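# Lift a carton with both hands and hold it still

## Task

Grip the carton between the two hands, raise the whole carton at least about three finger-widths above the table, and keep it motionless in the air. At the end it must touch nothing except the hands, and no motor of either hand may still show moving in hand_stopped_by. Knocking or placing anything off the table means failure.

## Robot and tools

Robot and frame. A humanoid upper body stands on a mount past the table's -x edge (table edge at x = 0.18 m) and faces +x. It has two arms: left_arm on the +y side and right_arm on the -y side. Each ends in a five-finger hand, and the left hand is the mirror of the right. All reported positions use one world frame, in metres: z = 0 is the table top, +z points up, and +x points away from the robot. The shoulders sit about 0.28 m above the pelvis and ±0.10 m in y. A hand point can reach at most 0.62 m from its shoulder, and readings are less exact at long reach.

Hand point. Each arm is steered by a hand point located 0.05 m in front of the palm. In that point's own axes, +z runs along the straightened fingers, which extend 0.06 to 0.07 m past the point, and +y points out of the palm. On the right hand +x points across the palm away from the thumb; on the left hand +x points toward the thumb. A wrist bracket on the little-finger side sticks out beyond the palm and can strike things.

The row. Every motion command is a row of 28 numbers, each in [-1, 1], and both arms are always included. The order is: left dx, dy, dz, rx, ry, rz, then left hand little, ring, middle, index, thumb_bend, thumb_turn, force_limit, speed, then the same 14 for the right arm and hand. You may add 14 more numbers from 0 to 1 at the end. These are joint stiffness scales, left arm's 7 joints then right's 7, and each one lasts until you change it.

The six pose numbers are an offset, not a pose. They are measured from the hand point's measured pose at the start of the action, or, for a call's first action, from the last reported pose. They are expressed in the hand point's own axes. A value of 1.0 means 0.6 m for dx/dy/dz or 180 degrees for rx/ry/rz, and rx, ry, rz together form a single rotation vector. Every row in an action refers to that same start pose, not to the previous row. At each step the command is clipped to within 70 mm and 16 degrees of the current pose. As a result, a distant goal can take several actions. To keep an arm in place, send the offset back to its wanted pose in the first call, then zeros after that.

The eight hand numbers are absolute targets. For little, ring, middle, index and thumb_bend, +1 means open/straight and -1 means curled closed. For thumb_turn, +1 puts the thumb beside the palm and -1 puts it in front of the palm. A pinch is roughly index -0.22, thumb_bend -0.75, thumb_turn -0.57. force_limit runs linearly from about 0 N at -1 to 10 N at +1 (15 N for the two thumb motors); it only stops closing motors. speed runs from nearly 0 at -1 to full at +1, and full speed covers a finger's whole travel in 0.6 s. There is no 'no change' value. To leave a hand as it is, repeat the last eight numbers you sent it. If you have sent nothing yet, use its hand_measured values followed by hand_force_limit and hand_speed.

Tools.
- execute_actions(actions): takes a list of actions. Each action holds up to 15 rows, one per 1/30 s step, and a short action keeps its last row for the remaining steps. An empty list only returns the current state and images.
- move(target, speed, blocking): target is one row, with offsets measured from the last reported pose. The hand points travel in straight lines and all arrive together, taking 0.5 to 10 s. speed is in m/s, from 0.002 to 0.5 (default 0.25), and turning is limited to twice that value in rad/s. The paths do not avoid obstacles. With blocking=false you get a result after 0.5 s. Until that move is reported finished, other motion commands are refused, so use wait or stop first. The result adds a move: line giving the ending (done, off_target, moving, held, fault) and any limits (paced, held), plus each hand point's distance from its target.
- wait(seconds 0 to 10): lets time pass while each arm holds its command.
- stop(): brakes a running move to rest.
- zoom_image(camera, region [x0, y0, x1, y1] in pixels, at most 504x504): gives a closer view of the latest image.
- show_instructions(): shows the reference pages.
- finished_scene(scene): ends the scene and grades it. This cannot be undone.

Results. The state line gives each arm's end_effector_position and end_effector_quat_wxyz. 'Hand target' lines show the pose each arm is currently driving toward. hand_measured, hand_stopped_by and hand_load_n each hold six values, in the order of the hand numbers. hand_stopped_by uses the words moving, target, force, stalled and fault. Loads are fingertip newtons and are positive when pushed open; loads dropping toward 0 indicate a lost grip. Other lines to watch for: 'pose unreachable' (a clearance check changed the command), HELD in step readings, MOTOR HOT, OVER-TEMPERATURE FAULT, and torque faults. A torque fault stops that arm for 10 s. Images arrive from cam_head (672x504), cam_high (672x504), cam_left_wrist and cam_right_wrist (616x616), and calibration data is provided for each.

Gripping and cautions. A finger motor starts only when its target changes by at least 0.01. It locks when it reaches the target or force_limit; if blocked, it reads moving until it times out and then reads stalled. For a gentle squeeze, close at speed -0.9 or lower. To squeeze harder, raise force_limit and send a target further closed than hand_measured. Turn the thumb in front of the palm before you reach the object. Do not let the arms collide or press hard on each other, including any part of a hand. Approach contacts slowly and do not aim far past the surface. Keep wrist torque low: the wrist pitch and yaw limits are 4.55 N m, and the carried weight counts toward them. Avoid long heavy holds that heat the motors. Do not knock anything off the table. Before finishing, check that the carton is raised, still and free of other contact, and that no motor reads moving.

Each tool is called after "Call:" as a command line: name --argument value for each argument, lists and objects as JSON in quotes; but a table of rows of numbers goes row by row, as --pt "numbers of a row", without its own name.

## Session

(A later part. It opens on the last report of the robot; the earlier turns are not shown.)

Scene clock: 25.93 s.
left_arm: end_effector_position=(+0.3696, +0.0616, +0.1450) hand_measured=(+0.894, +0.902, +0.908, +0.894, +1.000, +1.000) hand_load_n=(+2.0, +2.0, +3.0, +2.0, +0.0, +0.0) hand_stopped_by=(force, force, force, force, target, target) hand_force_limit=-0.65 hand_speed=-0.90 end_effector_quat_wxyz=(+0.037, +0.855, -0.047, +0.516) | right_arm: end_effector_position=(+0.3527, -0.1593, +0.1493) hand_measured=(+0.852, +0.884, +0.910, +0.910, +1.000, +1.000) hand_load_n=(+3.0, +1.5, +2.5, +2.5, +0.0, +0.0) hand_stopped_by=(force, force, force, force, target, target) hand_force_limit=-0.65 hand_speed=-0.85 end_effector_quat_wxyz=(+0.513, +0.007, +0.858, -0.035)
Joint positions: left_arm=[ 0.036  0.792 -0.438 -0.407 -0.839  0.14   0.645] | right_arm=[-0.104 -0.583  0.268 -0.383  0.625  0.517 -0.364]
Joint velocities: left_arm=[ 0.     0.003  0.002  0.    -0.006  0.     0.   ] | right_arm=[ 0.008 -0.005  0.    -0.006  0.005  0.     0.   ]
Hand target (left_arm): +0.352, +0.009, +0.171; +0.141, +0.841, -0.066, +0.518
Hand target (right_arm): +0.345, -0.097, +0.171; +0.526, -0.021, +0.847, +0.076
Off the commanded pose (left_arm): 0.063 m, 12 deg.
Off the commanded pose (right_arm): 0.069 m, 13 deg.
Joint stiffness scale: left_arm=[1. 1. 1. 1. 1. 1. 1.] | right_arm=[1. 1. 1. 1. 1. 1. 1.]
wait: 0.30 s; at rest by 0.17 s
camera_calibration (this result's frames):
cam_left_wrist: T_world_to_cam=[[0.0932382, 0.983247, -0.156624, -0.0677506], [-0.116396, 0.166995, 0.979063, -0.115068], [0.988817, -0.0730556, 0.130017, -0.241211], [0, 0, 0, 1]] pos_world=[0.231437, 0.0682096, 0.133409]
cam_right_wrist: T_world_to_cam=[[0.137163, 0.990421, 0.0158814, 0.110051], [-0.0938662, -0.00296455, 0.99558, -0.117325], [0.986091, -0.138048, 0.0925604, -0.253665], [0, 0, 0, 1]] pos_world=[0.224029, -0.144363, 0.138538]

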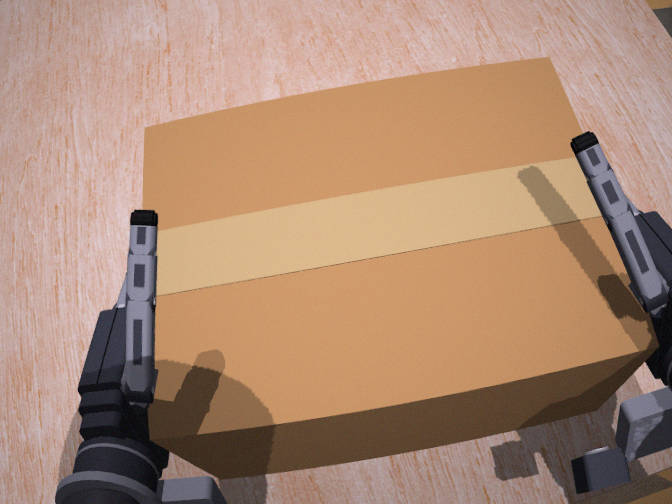

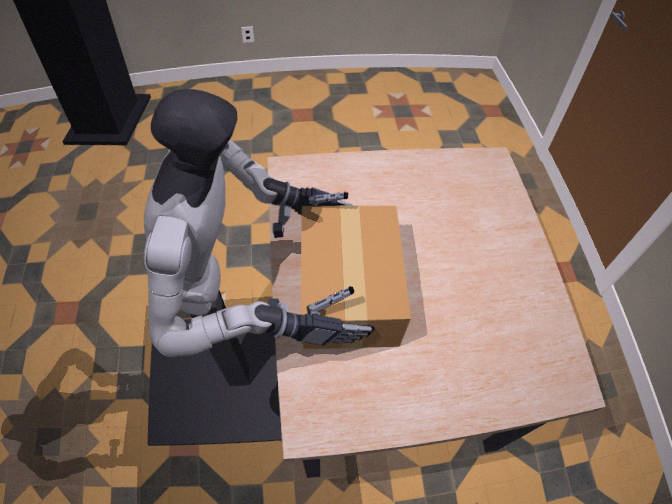

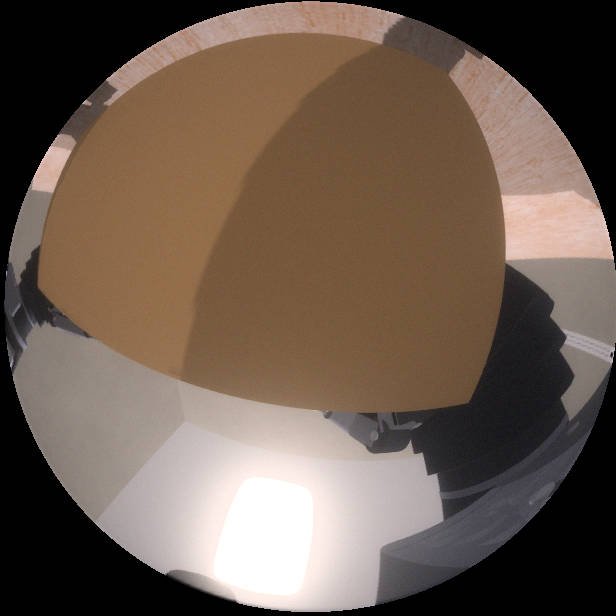

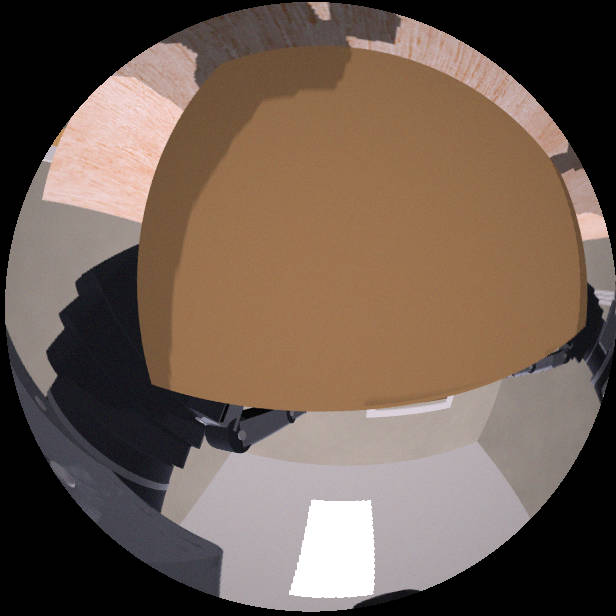

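Call:
execute_actions --actions '[[[0.027,0.097,-0.028,-0.064,0.008,-0.025,0.7,0.7,0.68,0.7,1,1,-0.65,-0.9,-0.029,0.107,-0.026,-0.069,-0.011,0.023,0.7,0.7,0.7,0.7,1,1,-0.65,-0.85],[0.028,0.097,-0.028,-0.064,0.009,-0.025,0.7,0.7,0.68,0.7,1,1,-0.65,-0.9,-0.03,0.107,-0.026,-0.069,-0.012,0.023,0.7,0.7,0.7,0.7,1,1,-0.65,-0.85],[0.029,0.097,-0.028,-0.064,0.009,-0.025,0.7,0.7,0.68,0.7,1,1,-0.65,-0.9,-0.031,0.107,-0.026,-0.069,-0.012,0.023,0.7,0.7,0.7,0.7,1,1,-0.65,-0.85],[0.03,0.097,-0.028,-0.064,0.01,-0.025,0.7,0.7,0.68,0.7,1,1,-0.65,-0.9,-0.032,0.107,-0.026,-0.069,-0.013,0.023,0.7,0.7,0.7,0.7,1,1,-0.65,-0.85],[0.031,0.097,-0.028,-0.064,0.011,-0.025,0.7,0.7,0.68,0.7,1,1,-0.65,-0.9,-0.033,0.107,-0.026,-0.069,-0.014,0.023,0.7,0.7,0.7,0.7,1,1,-0.65,-0.85],[0.032,0.097,-0.028,-0.064,0.011,-0.025,0.7,0.7,0.68,0.7,1,1,-0.65,-0.9,-0.034,0.107,-0.026,-0.069,-0.014,0.023,0.7,0.7,0.7,0.7,1,1,-0.65,-0.85],[0.033,0.097,-0.028,-0.064,0.012,-0.025,0.7,0.7,0.68,0.7,1,1,-0.65,-0.9,-0.035,0.107,-0.026,-0.069,-0.015,0.023,0.7,0.7,0.7,0.7,1,1,-0.65,-0.85],[0.034,0.097,-0.028,-0.064,0.013,-0.025,0.7,0.7,0.68,0.7,1,1,-0.65,-0.9,-0.036,0.107,-0.026,-0.069,-0.016,0.023,0.7,0.7,0.7,0.7,1,1,-0.65,-0.85],[0.035,0.097,-0.028,-0.064,0.013,-0.025,0.7,0.7,0.68,0.7,1,1,-0.65,-0.9,-0.037,0.107,-0.026,-0.069,-0.016,0.023,0.7,0.7,0.7,0.7,1,1,-0.65,-0.85],[0.036,0.097,-0.028,-0.064,0.014,-0.025,0.7,0.7,0.68,0.7,1,1,-0.65,-0.9,-0.038,0.106,-0.026,-0.069,-0.017,0.023,0.7,0.7,0.7,0.7,1,1,-0.65,-0.85],[0.037,0.097,-0.028,-0.064,0.014,-0.025,0.7,0.7,0.68,0.7,1,1,-0.65,-0.9,-0.039,0.106,-0.026,-0.069,-0.017,0.023,0.7,0.7,0.7,0.7,1,1,-0.65,-0.85],[0.038,0.097,-0.028,-0.064,0.014,-0.025,0.7,0.7,0.68,0.7,1,1,-0.65,-0.9,-0.04,0.106,-0.026,-0.069,-0.017,0.023,0.7,0.7,0.7,0.7,1,1,-0.65,-0.85]]]'

Call:
wait --seconds 0.3

Scene clock: 27.20 s.
left_arm: end_effector_position=(+0.3738, +0.0615, +0.1521) hand_measured=(+0.892, +0.902, +0.908, +0.894, +1.000, +1.000) hand_load_n=(+0.5, +3.0, +4.5, +4.0, +0.0, +0.0) hand_stopped_by=(force, force, force, force, target, target) hand_force_limit=-0.65 hand_speed=-0.90 end_effector_quat_wxyz=(+0.043, +0.850, -0.039, +0.524) | right_arm: end_effector_position=(+0.3602, -0.1603, +0.1651) hand_measured=(+0.854, +0.886, +0.910, +0.910, +1.000, +1.000) hand_load_n=(+14.0, +4.5, +1.0, +0.0, +0.0, +0.0) hand_stopped_by=(force, force, force, force, target, target) hand_force_limit=-0.65 hand_speed=-0.85 end_effector_quat_wxyz=(+0.534, +0.014, +0.845, -0.032)
Joint positions: left_arm=[ 0.018  0.813 -0.455 -0.406 -0.864  0.103  0.66 ] | right_arm=[-0.122 -0.587  0.261 -0.393  0.638  0.492 -0.376]
Joint velocities: left_arm=[-0.092  0.035 -0.034 -0.008 -0.058 -0.128  0.062] | right_arm=[-0.092 -0.023 -0.017 -0.048  0.037 -0.101 -0.083]
Hand target (left_arm): +0.355, +0.010, +0.177; +0.142, +0.835, -0.067, +0.527
Hand target (right_arm): +0.349, -0.098, +0.178; +0.535, -0.020, +0.841, +0.076
Off the commanded pose (left_arm): 0.063 m, 12 deg.
Off the commanded pose (right_arm): 0.067 m, 13 deg.
Joint stiffness scale: left_arm=[1. 1. 1. 1. 1. 1. 1.] | right_arm=[1. 1. 1. 1. 1. 1. 1.]
Step readings (end_effector_position):
0: left_arm (+0.3696, +0.0616, +0.1450) | right_arm (+0.3527, -0.1593, +0.1493)
1: left_arm (+0.3696, +0.0616, +0.1450) | right_arm (+0.3527, -0.1593, +0.1494)
2: left_arm (+0.3696, +0.0616, +0.1451) | right_arm (+0.3527, -0.1593, +0.1494)
4: left_arm (+0.3696, +0.0617, +0.1452) | right_arm (+0.3527, -0.1593, +0.1494)
8: left_arm (+0.3697, +0.0617, +0.1452) | right_arm (+0.3526, -0.1593, +0.1494)
15: end_effector_position above
camera_calibration (this result's frames):
cam_left_wrist: T_world_to_cam=[[0.0881451, 0.980888, -0.173465, -0.0623352], [-0.134413, 0.184263, 0.973643, -0.114989], [0.986997, -0.0625058, 0.148086, -0.249022], [0, 0, 0, 1]] pos_world=[0.235823, 0.0667667, 0.138022]
cam_right_wrist: T_world_to_cam=[[0.143913, 0.989062, 0.0323446, 0.104394], [-0.143117, -0.0115393, 0.989639, -0.114957], [0.979187, -0.147051, 0.139891, -0.269449], [0, 0, 0, 1]] pos_world=[0.232365, -0.144202, 0.148083]

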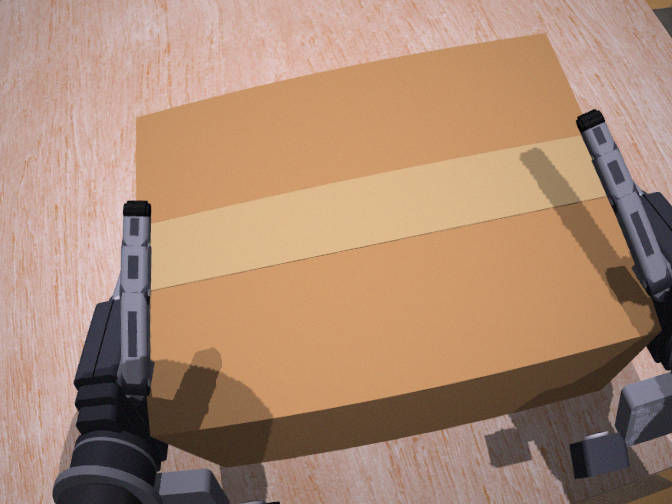

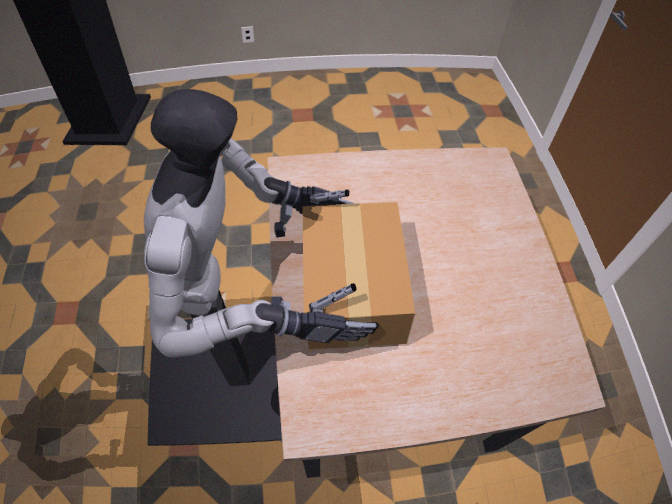

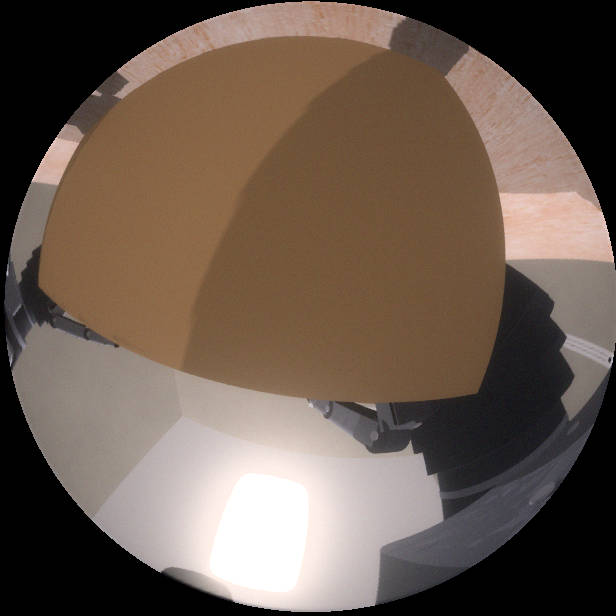

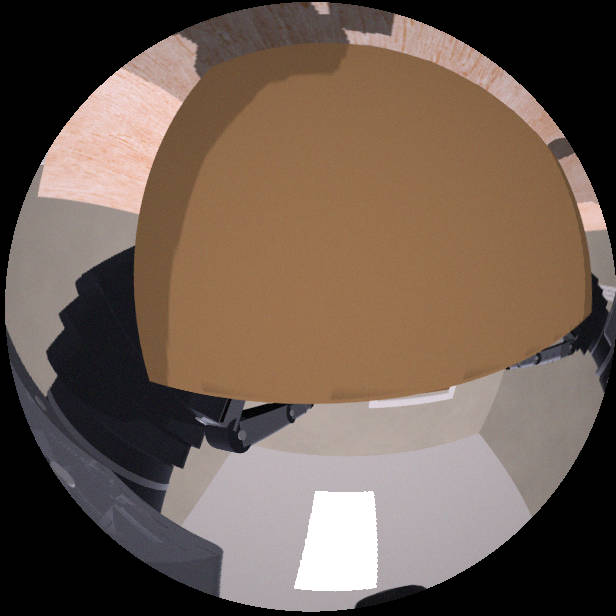

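Scene clock: 27.50 s.
left_arm: end_effector_position=(+0.3752, +0.0614, +0.1544) hand_measured=(+0.892, +0.902, +0.908, +0.894, +1.000, +1.000) hand_load_n=(+0.0, +2.5, +4.5, +4.5, +0.0, +0.0) hand_stopped_by=(force, force, force, force, target, target) hand_force_limit=-0.65 hand_speed=-0.90 end_effector_quat_wxyz=(+0.043, +0.848, -0.036, +0.526) | right_arm: end_effector_position=(+0.3621, -0.1606, +0.1691) hand_measured=(+0.854, +0.886, +0.910, +0.910, +1.000, +1.000) hand_load_n=(+16.0, +4.0, +0.0, +0.0, +0.0, +0.0) hand_stopped_by=(force, force, force, force, target, target) hand_force_limit=-0.65 hand_speed=-0.85 end_effector_quat_wxyz=(+0.539, +0.015, +0.842, -0.032)
Joint positions: left_arm=[ 0.013  0.816 -0.458 -0.407 -0.868  0.096  0.664] | right_arm=[-0.128 -0.589  0.26  -0.396  0.642  0.486 -0.38 ]
Joint velocities: left_arm=[-0.006  0.002 -0.002  0.006 -0.008  0.     0.   ] | right_arm=[0.005 0.003 0.005 0.    0.    0.    0.   ]
Hand target (left_arm): +0.355, +0.010, +0.177; +0.142, +0.835, -0.067, +0.527
Hand target (right_arm): +0.349, -0.098, +0.178; +0.535, -0.020, +0.841, +0.076
Off the commanded pose (left_arm): 0.062 m, 12 deg.
Off the commanded pose (right_arm): 0.067 m, 13 deg.
Joint stiffness scale: left_arm=[1. 1. 1. 1. 1. 1. 1.] | right_arm=[1. 1. 1. 1. 1. 1. 1.]
wait: 0.30 s; at rest by 0.23 s
camera_calibration (this result's frames):
cam_left_wrist: T_world_to_cam=[[0.0864265, 0.980397, -0.177064, -0.0607605], [-0.141282, 0.187994, 0.971956, -0.114441], [0.98619, -0.0589868, 0.15476, -0.251699], [0, 0, 0, 1]] pos_world=[0.237306, 0.0662367, 0.139426]
cam_right_wrist: T_world_to_cam=[[0.145457, 0.988744, 0.0350339, 0.103257], [-0.155049, -0.0121917, 0.987832, -0.114116], [0.97714, -0.149119, 0.151531, -0.273455], [0, 0, 0, 1]] pos_world=[0.23449, -0.144263, 0.150546]

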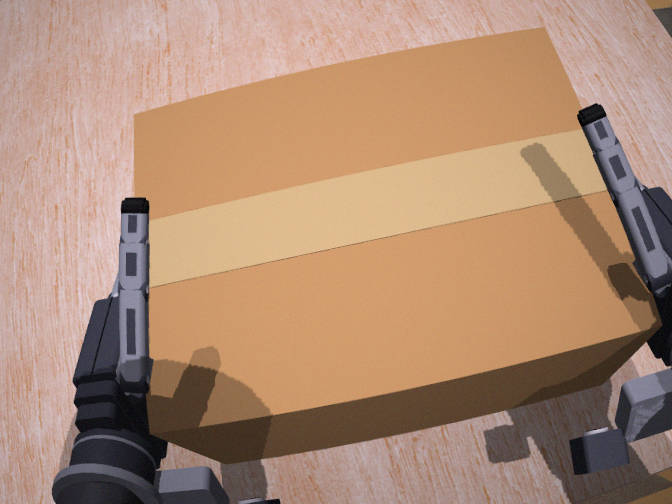

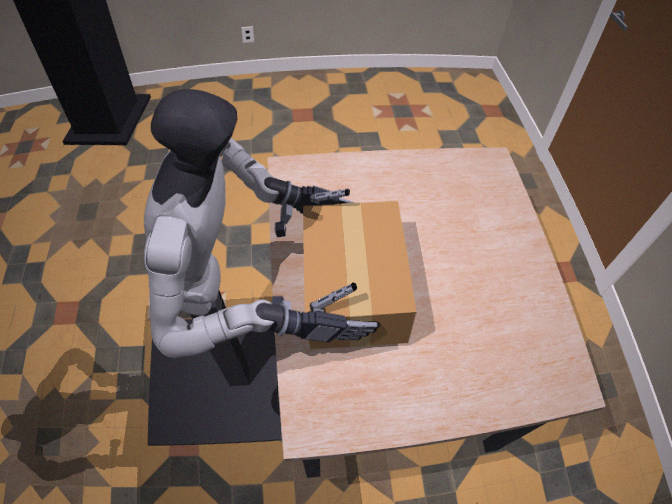

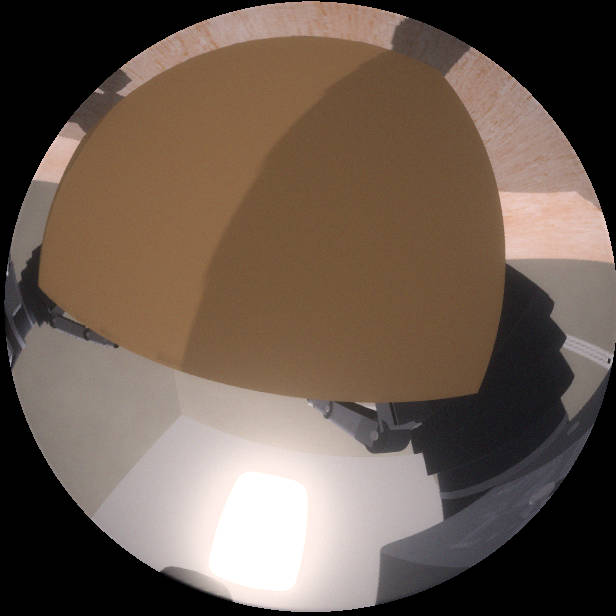

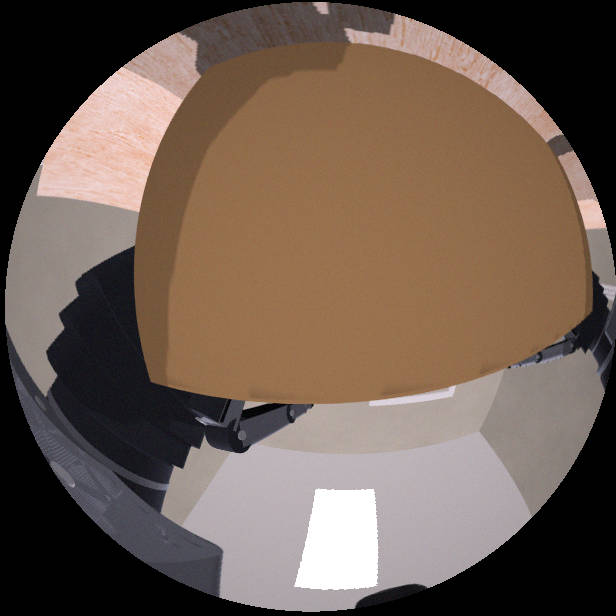

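Call:
execute_actions --actions '[]'

Scene clock: 28.47 s.
left_arm: end_effector_position=(+0.3752, +0.0614, +0.1544) hand_measured=(+0.892, +0.902, +0.908, +0.894, +1.000, +1.000) hand_load_n=(+0.0, +2.5, +4.5, +4.5, +0.0, +0.0) hand_stopped_by=(force, force, force, force, target, target) hand_force_limit=-0.65 hand_speed=-0.90 end_effector_quat_wxyz=(+0.043, +0.848, -0.036, +0.526) | right_arm: end_effector_position=(+0.3621, -0.1606, +0.1691) hand_measured=(+0.854, +0.886, +0.910, +0.910, +1.000, +1.000) hand_load_n=(+16.0, +4.0, +0.0, +0.0, +0.0, +0.0) hand_stopped_by=(force, force, force, force, target, target) hand_force_limit=-0.65 hand_speed=-0.85 end_effector_quat_wxyz=(+0.539, +0.015, +0.842, -0.032)
Joint positions: left_arm=[ 0.013  0.816 -0.458 -0.407 -0.868  0.096  0.664] | right_arm=[-0.128 -0.589  0.26  -0.396  0.642  0.486 -0.38 ]
Joint velocities: left_arm=[ 0.011  0.009 -0.006 -0.006 -0.003  0.     0.   ] | right_arm=[ 0.003 -0.006  0.002 -0.006  0.005  0.     0.   ]
Hand target (left_arm): +0.355, +0.010, +0.177; +0.142, +0.835, -0.067, +0.527
Hand target (right_arm): +0.349, -0.098, +0.178; +0.535, -0.020, +0.841, +0.076
Off the commanded pose (left_arm): 0.062 m, 12 deg.
Off the commanded pose (right_arm): 0.067 m, 13 deg.
Joint stiffness scale: left_arm=[1. 1. 1. 1. 1. 1. 1.] | right_arm=[1. 1. 1. 1. 1. 1. 1.]
camera_calibration (this result's frames):
cam_left_wrist: T_world_to_cam=[[0.086419, 0.980399, -0.177059, -0.0607602], [-0.141282, 0.187988, 0.971957, -0.11444], [0.98619, -0.0589803, 0.154759, -0.2517], [0, 0, 0, 1]] pos_world=[0.237307, 0.0662373, 0.139426]
cam_right_wrist: T_world_to_cam=[[0.145457, 0.988744, 0.0350427, 0.103255], [-0.155046, -0.0122011, 0.987832, -0.114118], [0.97714, -0.14912, 0.151526, -0.273454], [0, 0, 0, 1]] pos_world=[0.23449, -0.144262, 0.150547]

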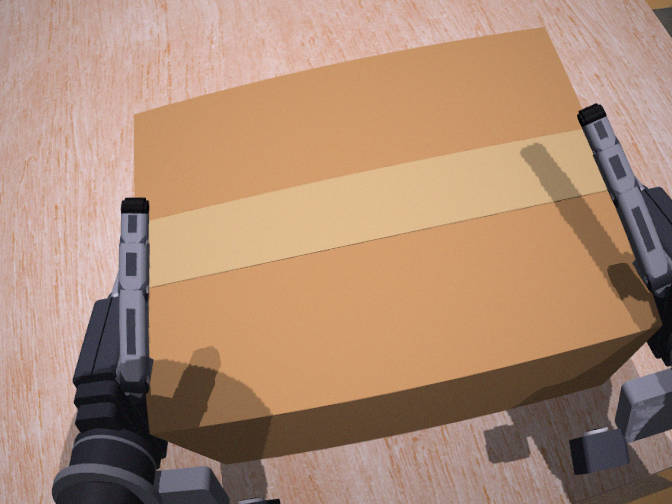

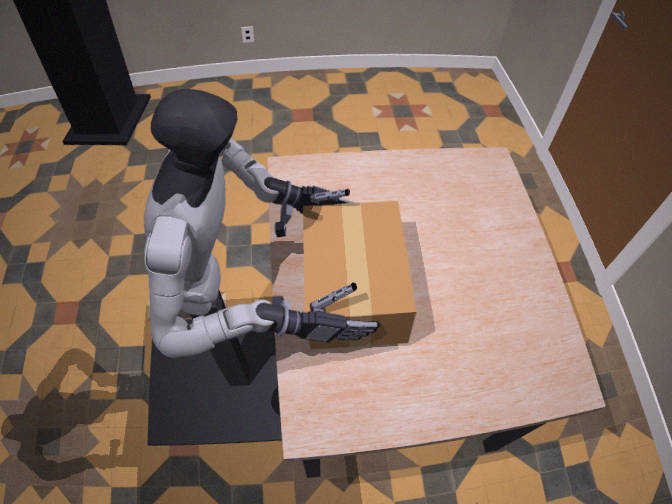

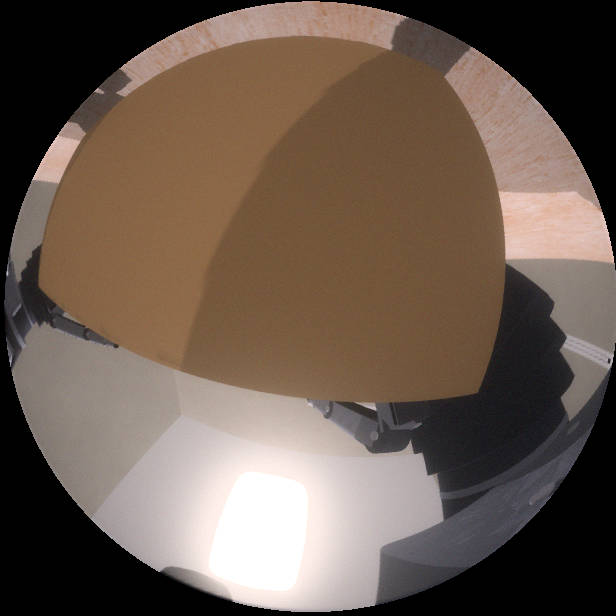

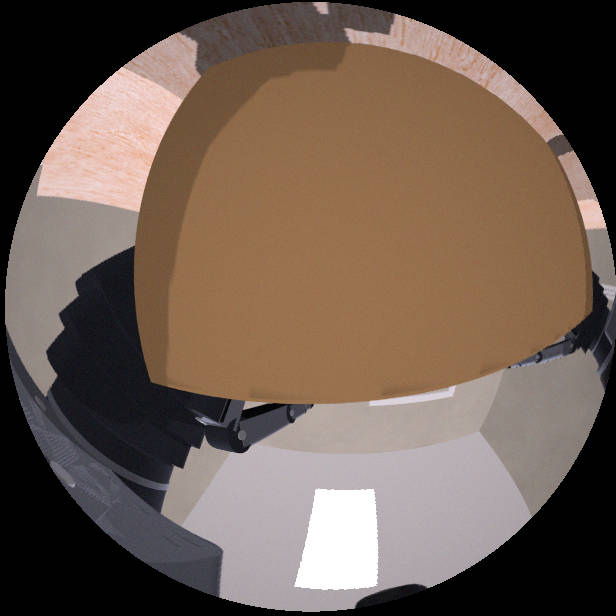

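Call:
execute_actions --actions '[[[0.022,0.097,-0.030,-0.064,0.005,-0.018,0.7,0.7,0.68,0.7,1,1,-0.65,-0.9,-0.005,0.108,-0.027,-0.070,0.002,0.018,0.7,0.7,0.7,0.7,1,1,-0.65,-0.85],[0.024,0.097,-0.031,-0.064,0.005,-0.018,0.7,0.7,0.68,0.7,1,1,-0.65,-0.9,-0.005,0.108,-0.027,-0.069,0.002,0.017,0.7,0.7,0.7,0.7,1,1,-0.65,-0.85],[0.026,0.097,-0.032,-0.063,0.005,-0.018,0.7,0.7,0.68,0.7,1,1,-0.65,-0.9,-0.005,0.108,-0.027,-0.069,0.002,0.016,0.7,0.7,0.7,0.7,1,1,-0.65,-0.85],[0.028,0.097,-0.033,-0.063,0.005,-0.018,0.7,0.7,0.68,0.7,1,1,-0.65,-0.9,-0.005,0.108,-0.027,-0.068,0.002,0.015,0.7,0.7,0.7,0.7,1,1,-0.65,-0.85],[0.030,0.097,-0.034,-0.063,0.005,-0.018,0.7,0.7,0.68,0.7,1,1,-0.65,-0.9,-0.005,0.108,-0.027,-0.068,0.002,0.015,0.7,0.7,0.7,0.7,1,1,-0.65,-0.85],[0.032,0.097,-0.035,-0.062,0.005,-0.018,0.7,0.7,0.68,0.7,1,1,-0.65,-0.9,-0.005,0.108,-0.027,-0.068,0.002,0.014,0.7,0.7,0.7,0.7,1,1,-0.65,-0.85],[0.034,0.097,-0.036,-0.062,0.005,-0.018,0.7,0.7,0.68,0.7,1,1,-0.65,-0.9,-0.005,0.108,-0.027,-0.068,0.002,0.014,0.7,0.7,0.7,0.7,1,1,-0.65,-0.85],[0.036,0.097,-0.037,-0.062,0.005,-0.018,0.7,0.7,0.68,0.7,1,1,-0.65,-0.9,-0.005,0.108,-0.027,-0.068,0.002,0.014,0.7,0.7,0.7,0.7,1,1,-0.65,-0.85]]]'

Call:
wait --seconds 0.5

Scene clock: 29.73 s.
left_arm: end_effector_position=(+0.3745, +0.0629, +0.1623) hand_measured=(+0.892, +0.902, +0.908, +0.894, +1.000, +1.000) hand_load_n=(+0.0, +2.5, +4.5, +4.0, +0.0, +0.0) hand_stopped_by=(force, force, force, force, target, target) hand_force_limit=-0.65 hand_speed=-0.90 end_effector_quat_wxyz=(+0.037, +0.851, -0.037, +0.523) | right_arm: end_effector_position=(+0.3618, -0.1588, +0.1734) hand_measured=(+0.854, +0.886, +0.910, +0.910, +1.000, +1.000) hand_load_n=(+12.0, +3.0, +0.0, +0.0, +0.0, +0.0) hand_stopped_by=(force, force, force, force, target, target) hand_force_limit=-0.65 hand_speed=-0.85 end_effector_quat_wxyz=(+0.542, +0.012, +0.839, -0.033)
Joint positions: left_arm=[-0.002  0.883 -0.48  -0.465 -0.927  0.1    0.731] | right_arm=[-0.135 -0.62   0.281 -0.412  0.669  0.474 -0.408]
Joint velocities: left_arm=[-0.031  0.058 -0.074 -0.002 -0.055 -0.068  0.052] | right_arm=[-0.011 -0.064  0.044  0.     0.055 -0.034 -0.05 ]
Hand target (left_arm): +0.355, +0.011, +0.189; +0.139, +0.836, -0.066, +0.527
Hand target (right_arm): +0.348, -0.098, +0.180; +0.536, -0.025, +0.841, +0.069
Off the commanded pose (left_arm): 0.064 m, 12 deg.
Off the commanded pose (right_arm): 0.065 m, 12 deg.
Joint stiffness scale: left_arm=[1. 1. 1. 1. 1. 1. 1.] | right_arm=[1. 1. 1. 1. 1. 1. 1.]
Step readings (end_effector_position):
0: left_arm (+0.3752, +0.0614, +0.1544) | right_arm (+0.3621, -0.1606, +0.1691)
1: left_arm (+0.3752, +0.0615, +0.1544) | right_arm (+0.3621, -0.1606, +0.1691)
2: left_arm (+0.3749, +0.0615, +0.1544) | right_arm (+0.3619, -0.1606, +0.1692)
4: left_arm (+0.3745, +0.0617, +0.1556) | right_arm (+0.3615, -0.1603, +0.1700)
8: left_arm (+0.3746, +0.0620, +0.1601) | right_arm (+0.3615, -0.1595, +0.1718)
15: end_effector_position above
camera_calibration (this result's frames):
cam_left_wrist: T_world_to_cam=[[0.0795903, 0.982989, -0.165521, -0.060213], [-0.13465, 0.175128, 0.975295, -0.124727], [0.987692, -0.0553365, 0.146298, -0.251566], [0, 0, 0, 1]] pos_world=[0.236468, 0.0671111, 0.148483]
cam_right_wrist: T_world_to_cam=[[0.139654, 0.989726, 0.0306477, 0.104342], [-0.162592, -0.00761044, 0.986664, -0.114761], [0.97676, -0.142775, 0.159859, -0.273916], [0, 0, 0, 1]] pos_world=[0.234319, -0.143252, 0.15382]

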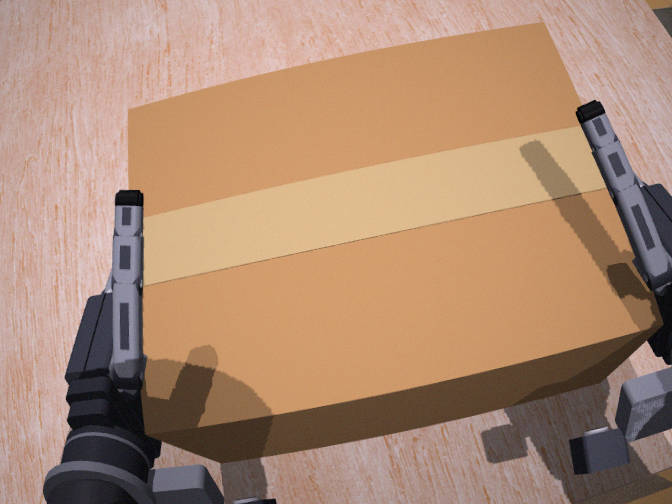

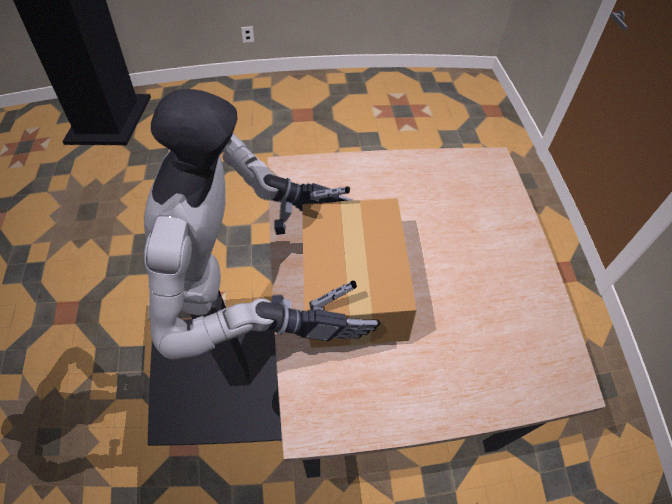

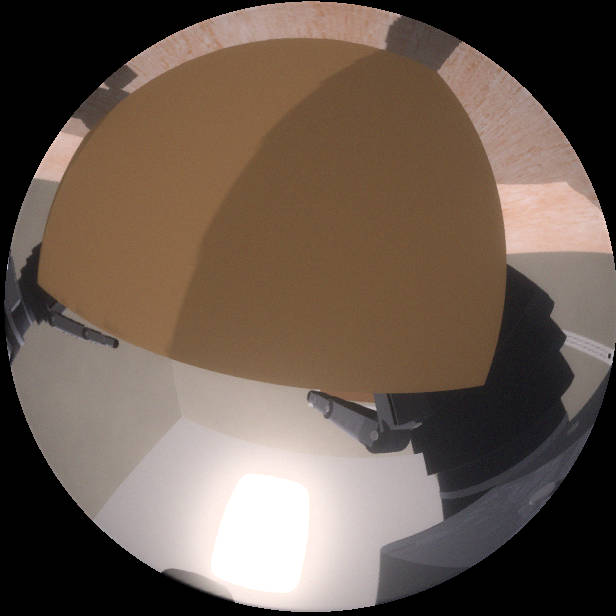

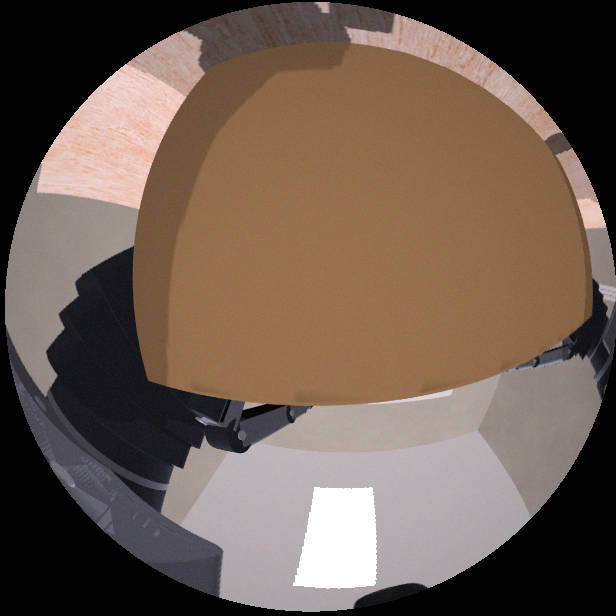

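Scene clock: 30.23 s.
left_arm: end_effector_position=(+0.3754, +0.0621, +0.1651) hand_measured=(+0.894, +0.902, +0.908, +0.894, +1.000, +1.000) hand_load_n=(+5.0, +3.5, +2.5, +1.0, +0.0, +0.0) hand_stopped_by=(force, force, force, force, target, target) hand_force_limit=-0.65 hand_speed=-0.90 end_effector_quat_wxyz=(+0.041, +0.849, -0.034, +0.525) | right_arm: end_effector_position=(+0.3610, -0.1600, +0.1709) hand_measured=(+0.854, +0.884, +0.910, +0.910, +1.000, +1.000) hand_load_n=(+5.0, +1.5, +0.0, +0.0, +0.0, +0.0) hand_stopped_by=(force, force, force, force, target, target) hand_force_limit=-0.65 hand_speed=-0.85 end_effector_quat_wxyz=(+0.539, +0.010, +0.841, -0.036)
Joint positions: left_arm=[-0.006  0.887 -0.483 -0.468 -0.934  0.09   0.733] | right_arm=[-0.134 -0.627  0.285 -0.408  0.672  0.474 -0.411]
Joint velocities: left_arm=[ 0.     0.002 -0.003 -0.002 -0.002  0.     0.   ] | right_arm=[-0.002  0.002 -0.003  0.008  0.     0.     0.   ]
Hand target (left_arm): +0.355, +0.011, +0.189; +0.139, +0.836, -0.066, +0.527
Hand target (right_arm): +0.348, -0.098, +0.180; +0.536, -0.025, +0.841, +0.069
Off the commanded pose (left_arm): 0.062 m, 12 deg.
Off the commanded pose (right_arm): 0.066 m, 13 deg.
Joint stiffness scale: left_arm=[1. 1. 1. 1. 1. 1. 1.] | right_arm=[1. 1. 1. 1. 1. 1. 1.]
wait: 0.50 s; at rest by 0.33 s
camera_calibration (this result's frames):
cam_left_wrist: T_world_to_cam=[[0.0794501, 0.981355, -0.175013, -0.0572563], [-0.139553, 0.184788, 0.97282, -0.125572], [0.987022, -0.052867, 0.151633, -0.253648], [0, 0, 0, 1]] pos_world=[0.237381, 0.0659835, 0.1506]
cam_right_wrist: T_world_to_cam=[[0.140454, 0.989803, 0.0237051, 0.106681], [-0.155302, -0.00162125, 0.987866, -0.114335], [0.977831, -0.142431, 0.153491, -0.272113], [0, 0, 0, 1]] pos_world=[0.23334, -0.144536, 0.152186]

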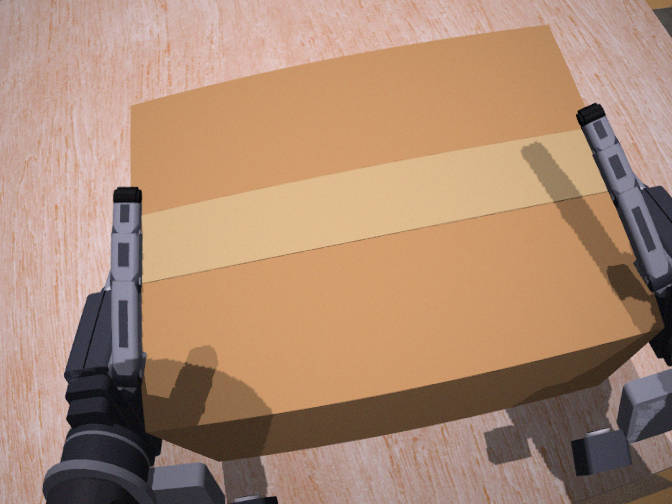

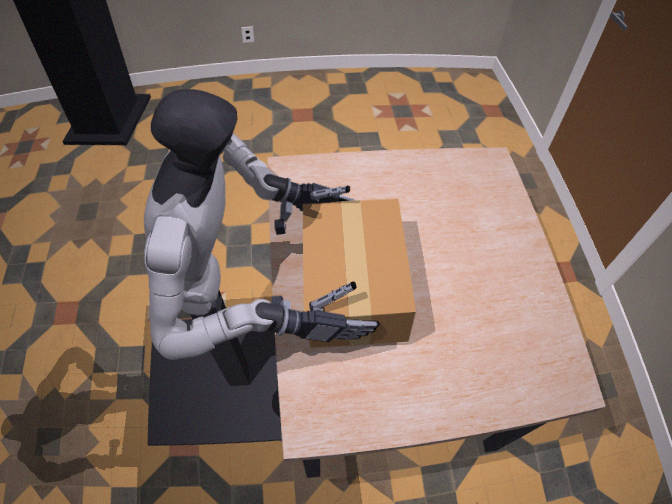

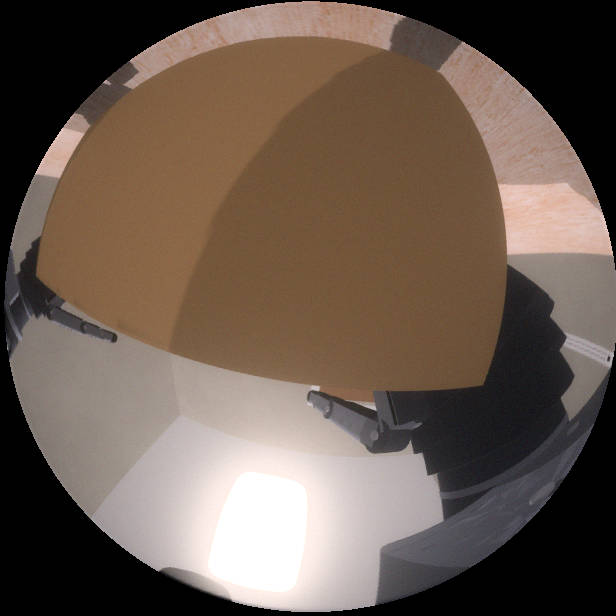

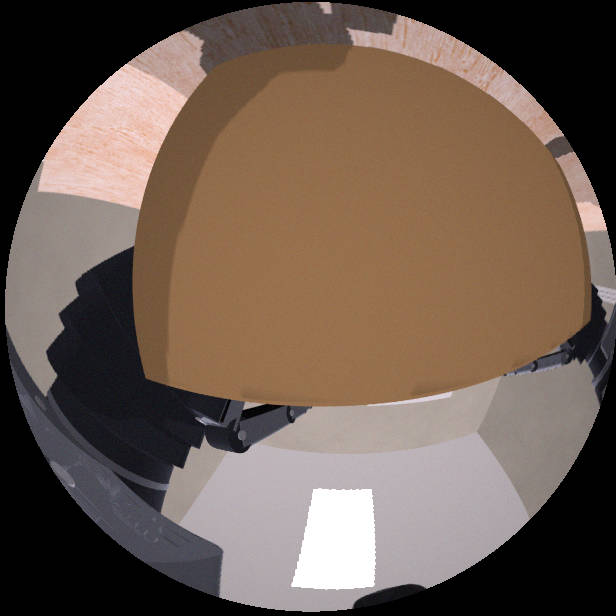

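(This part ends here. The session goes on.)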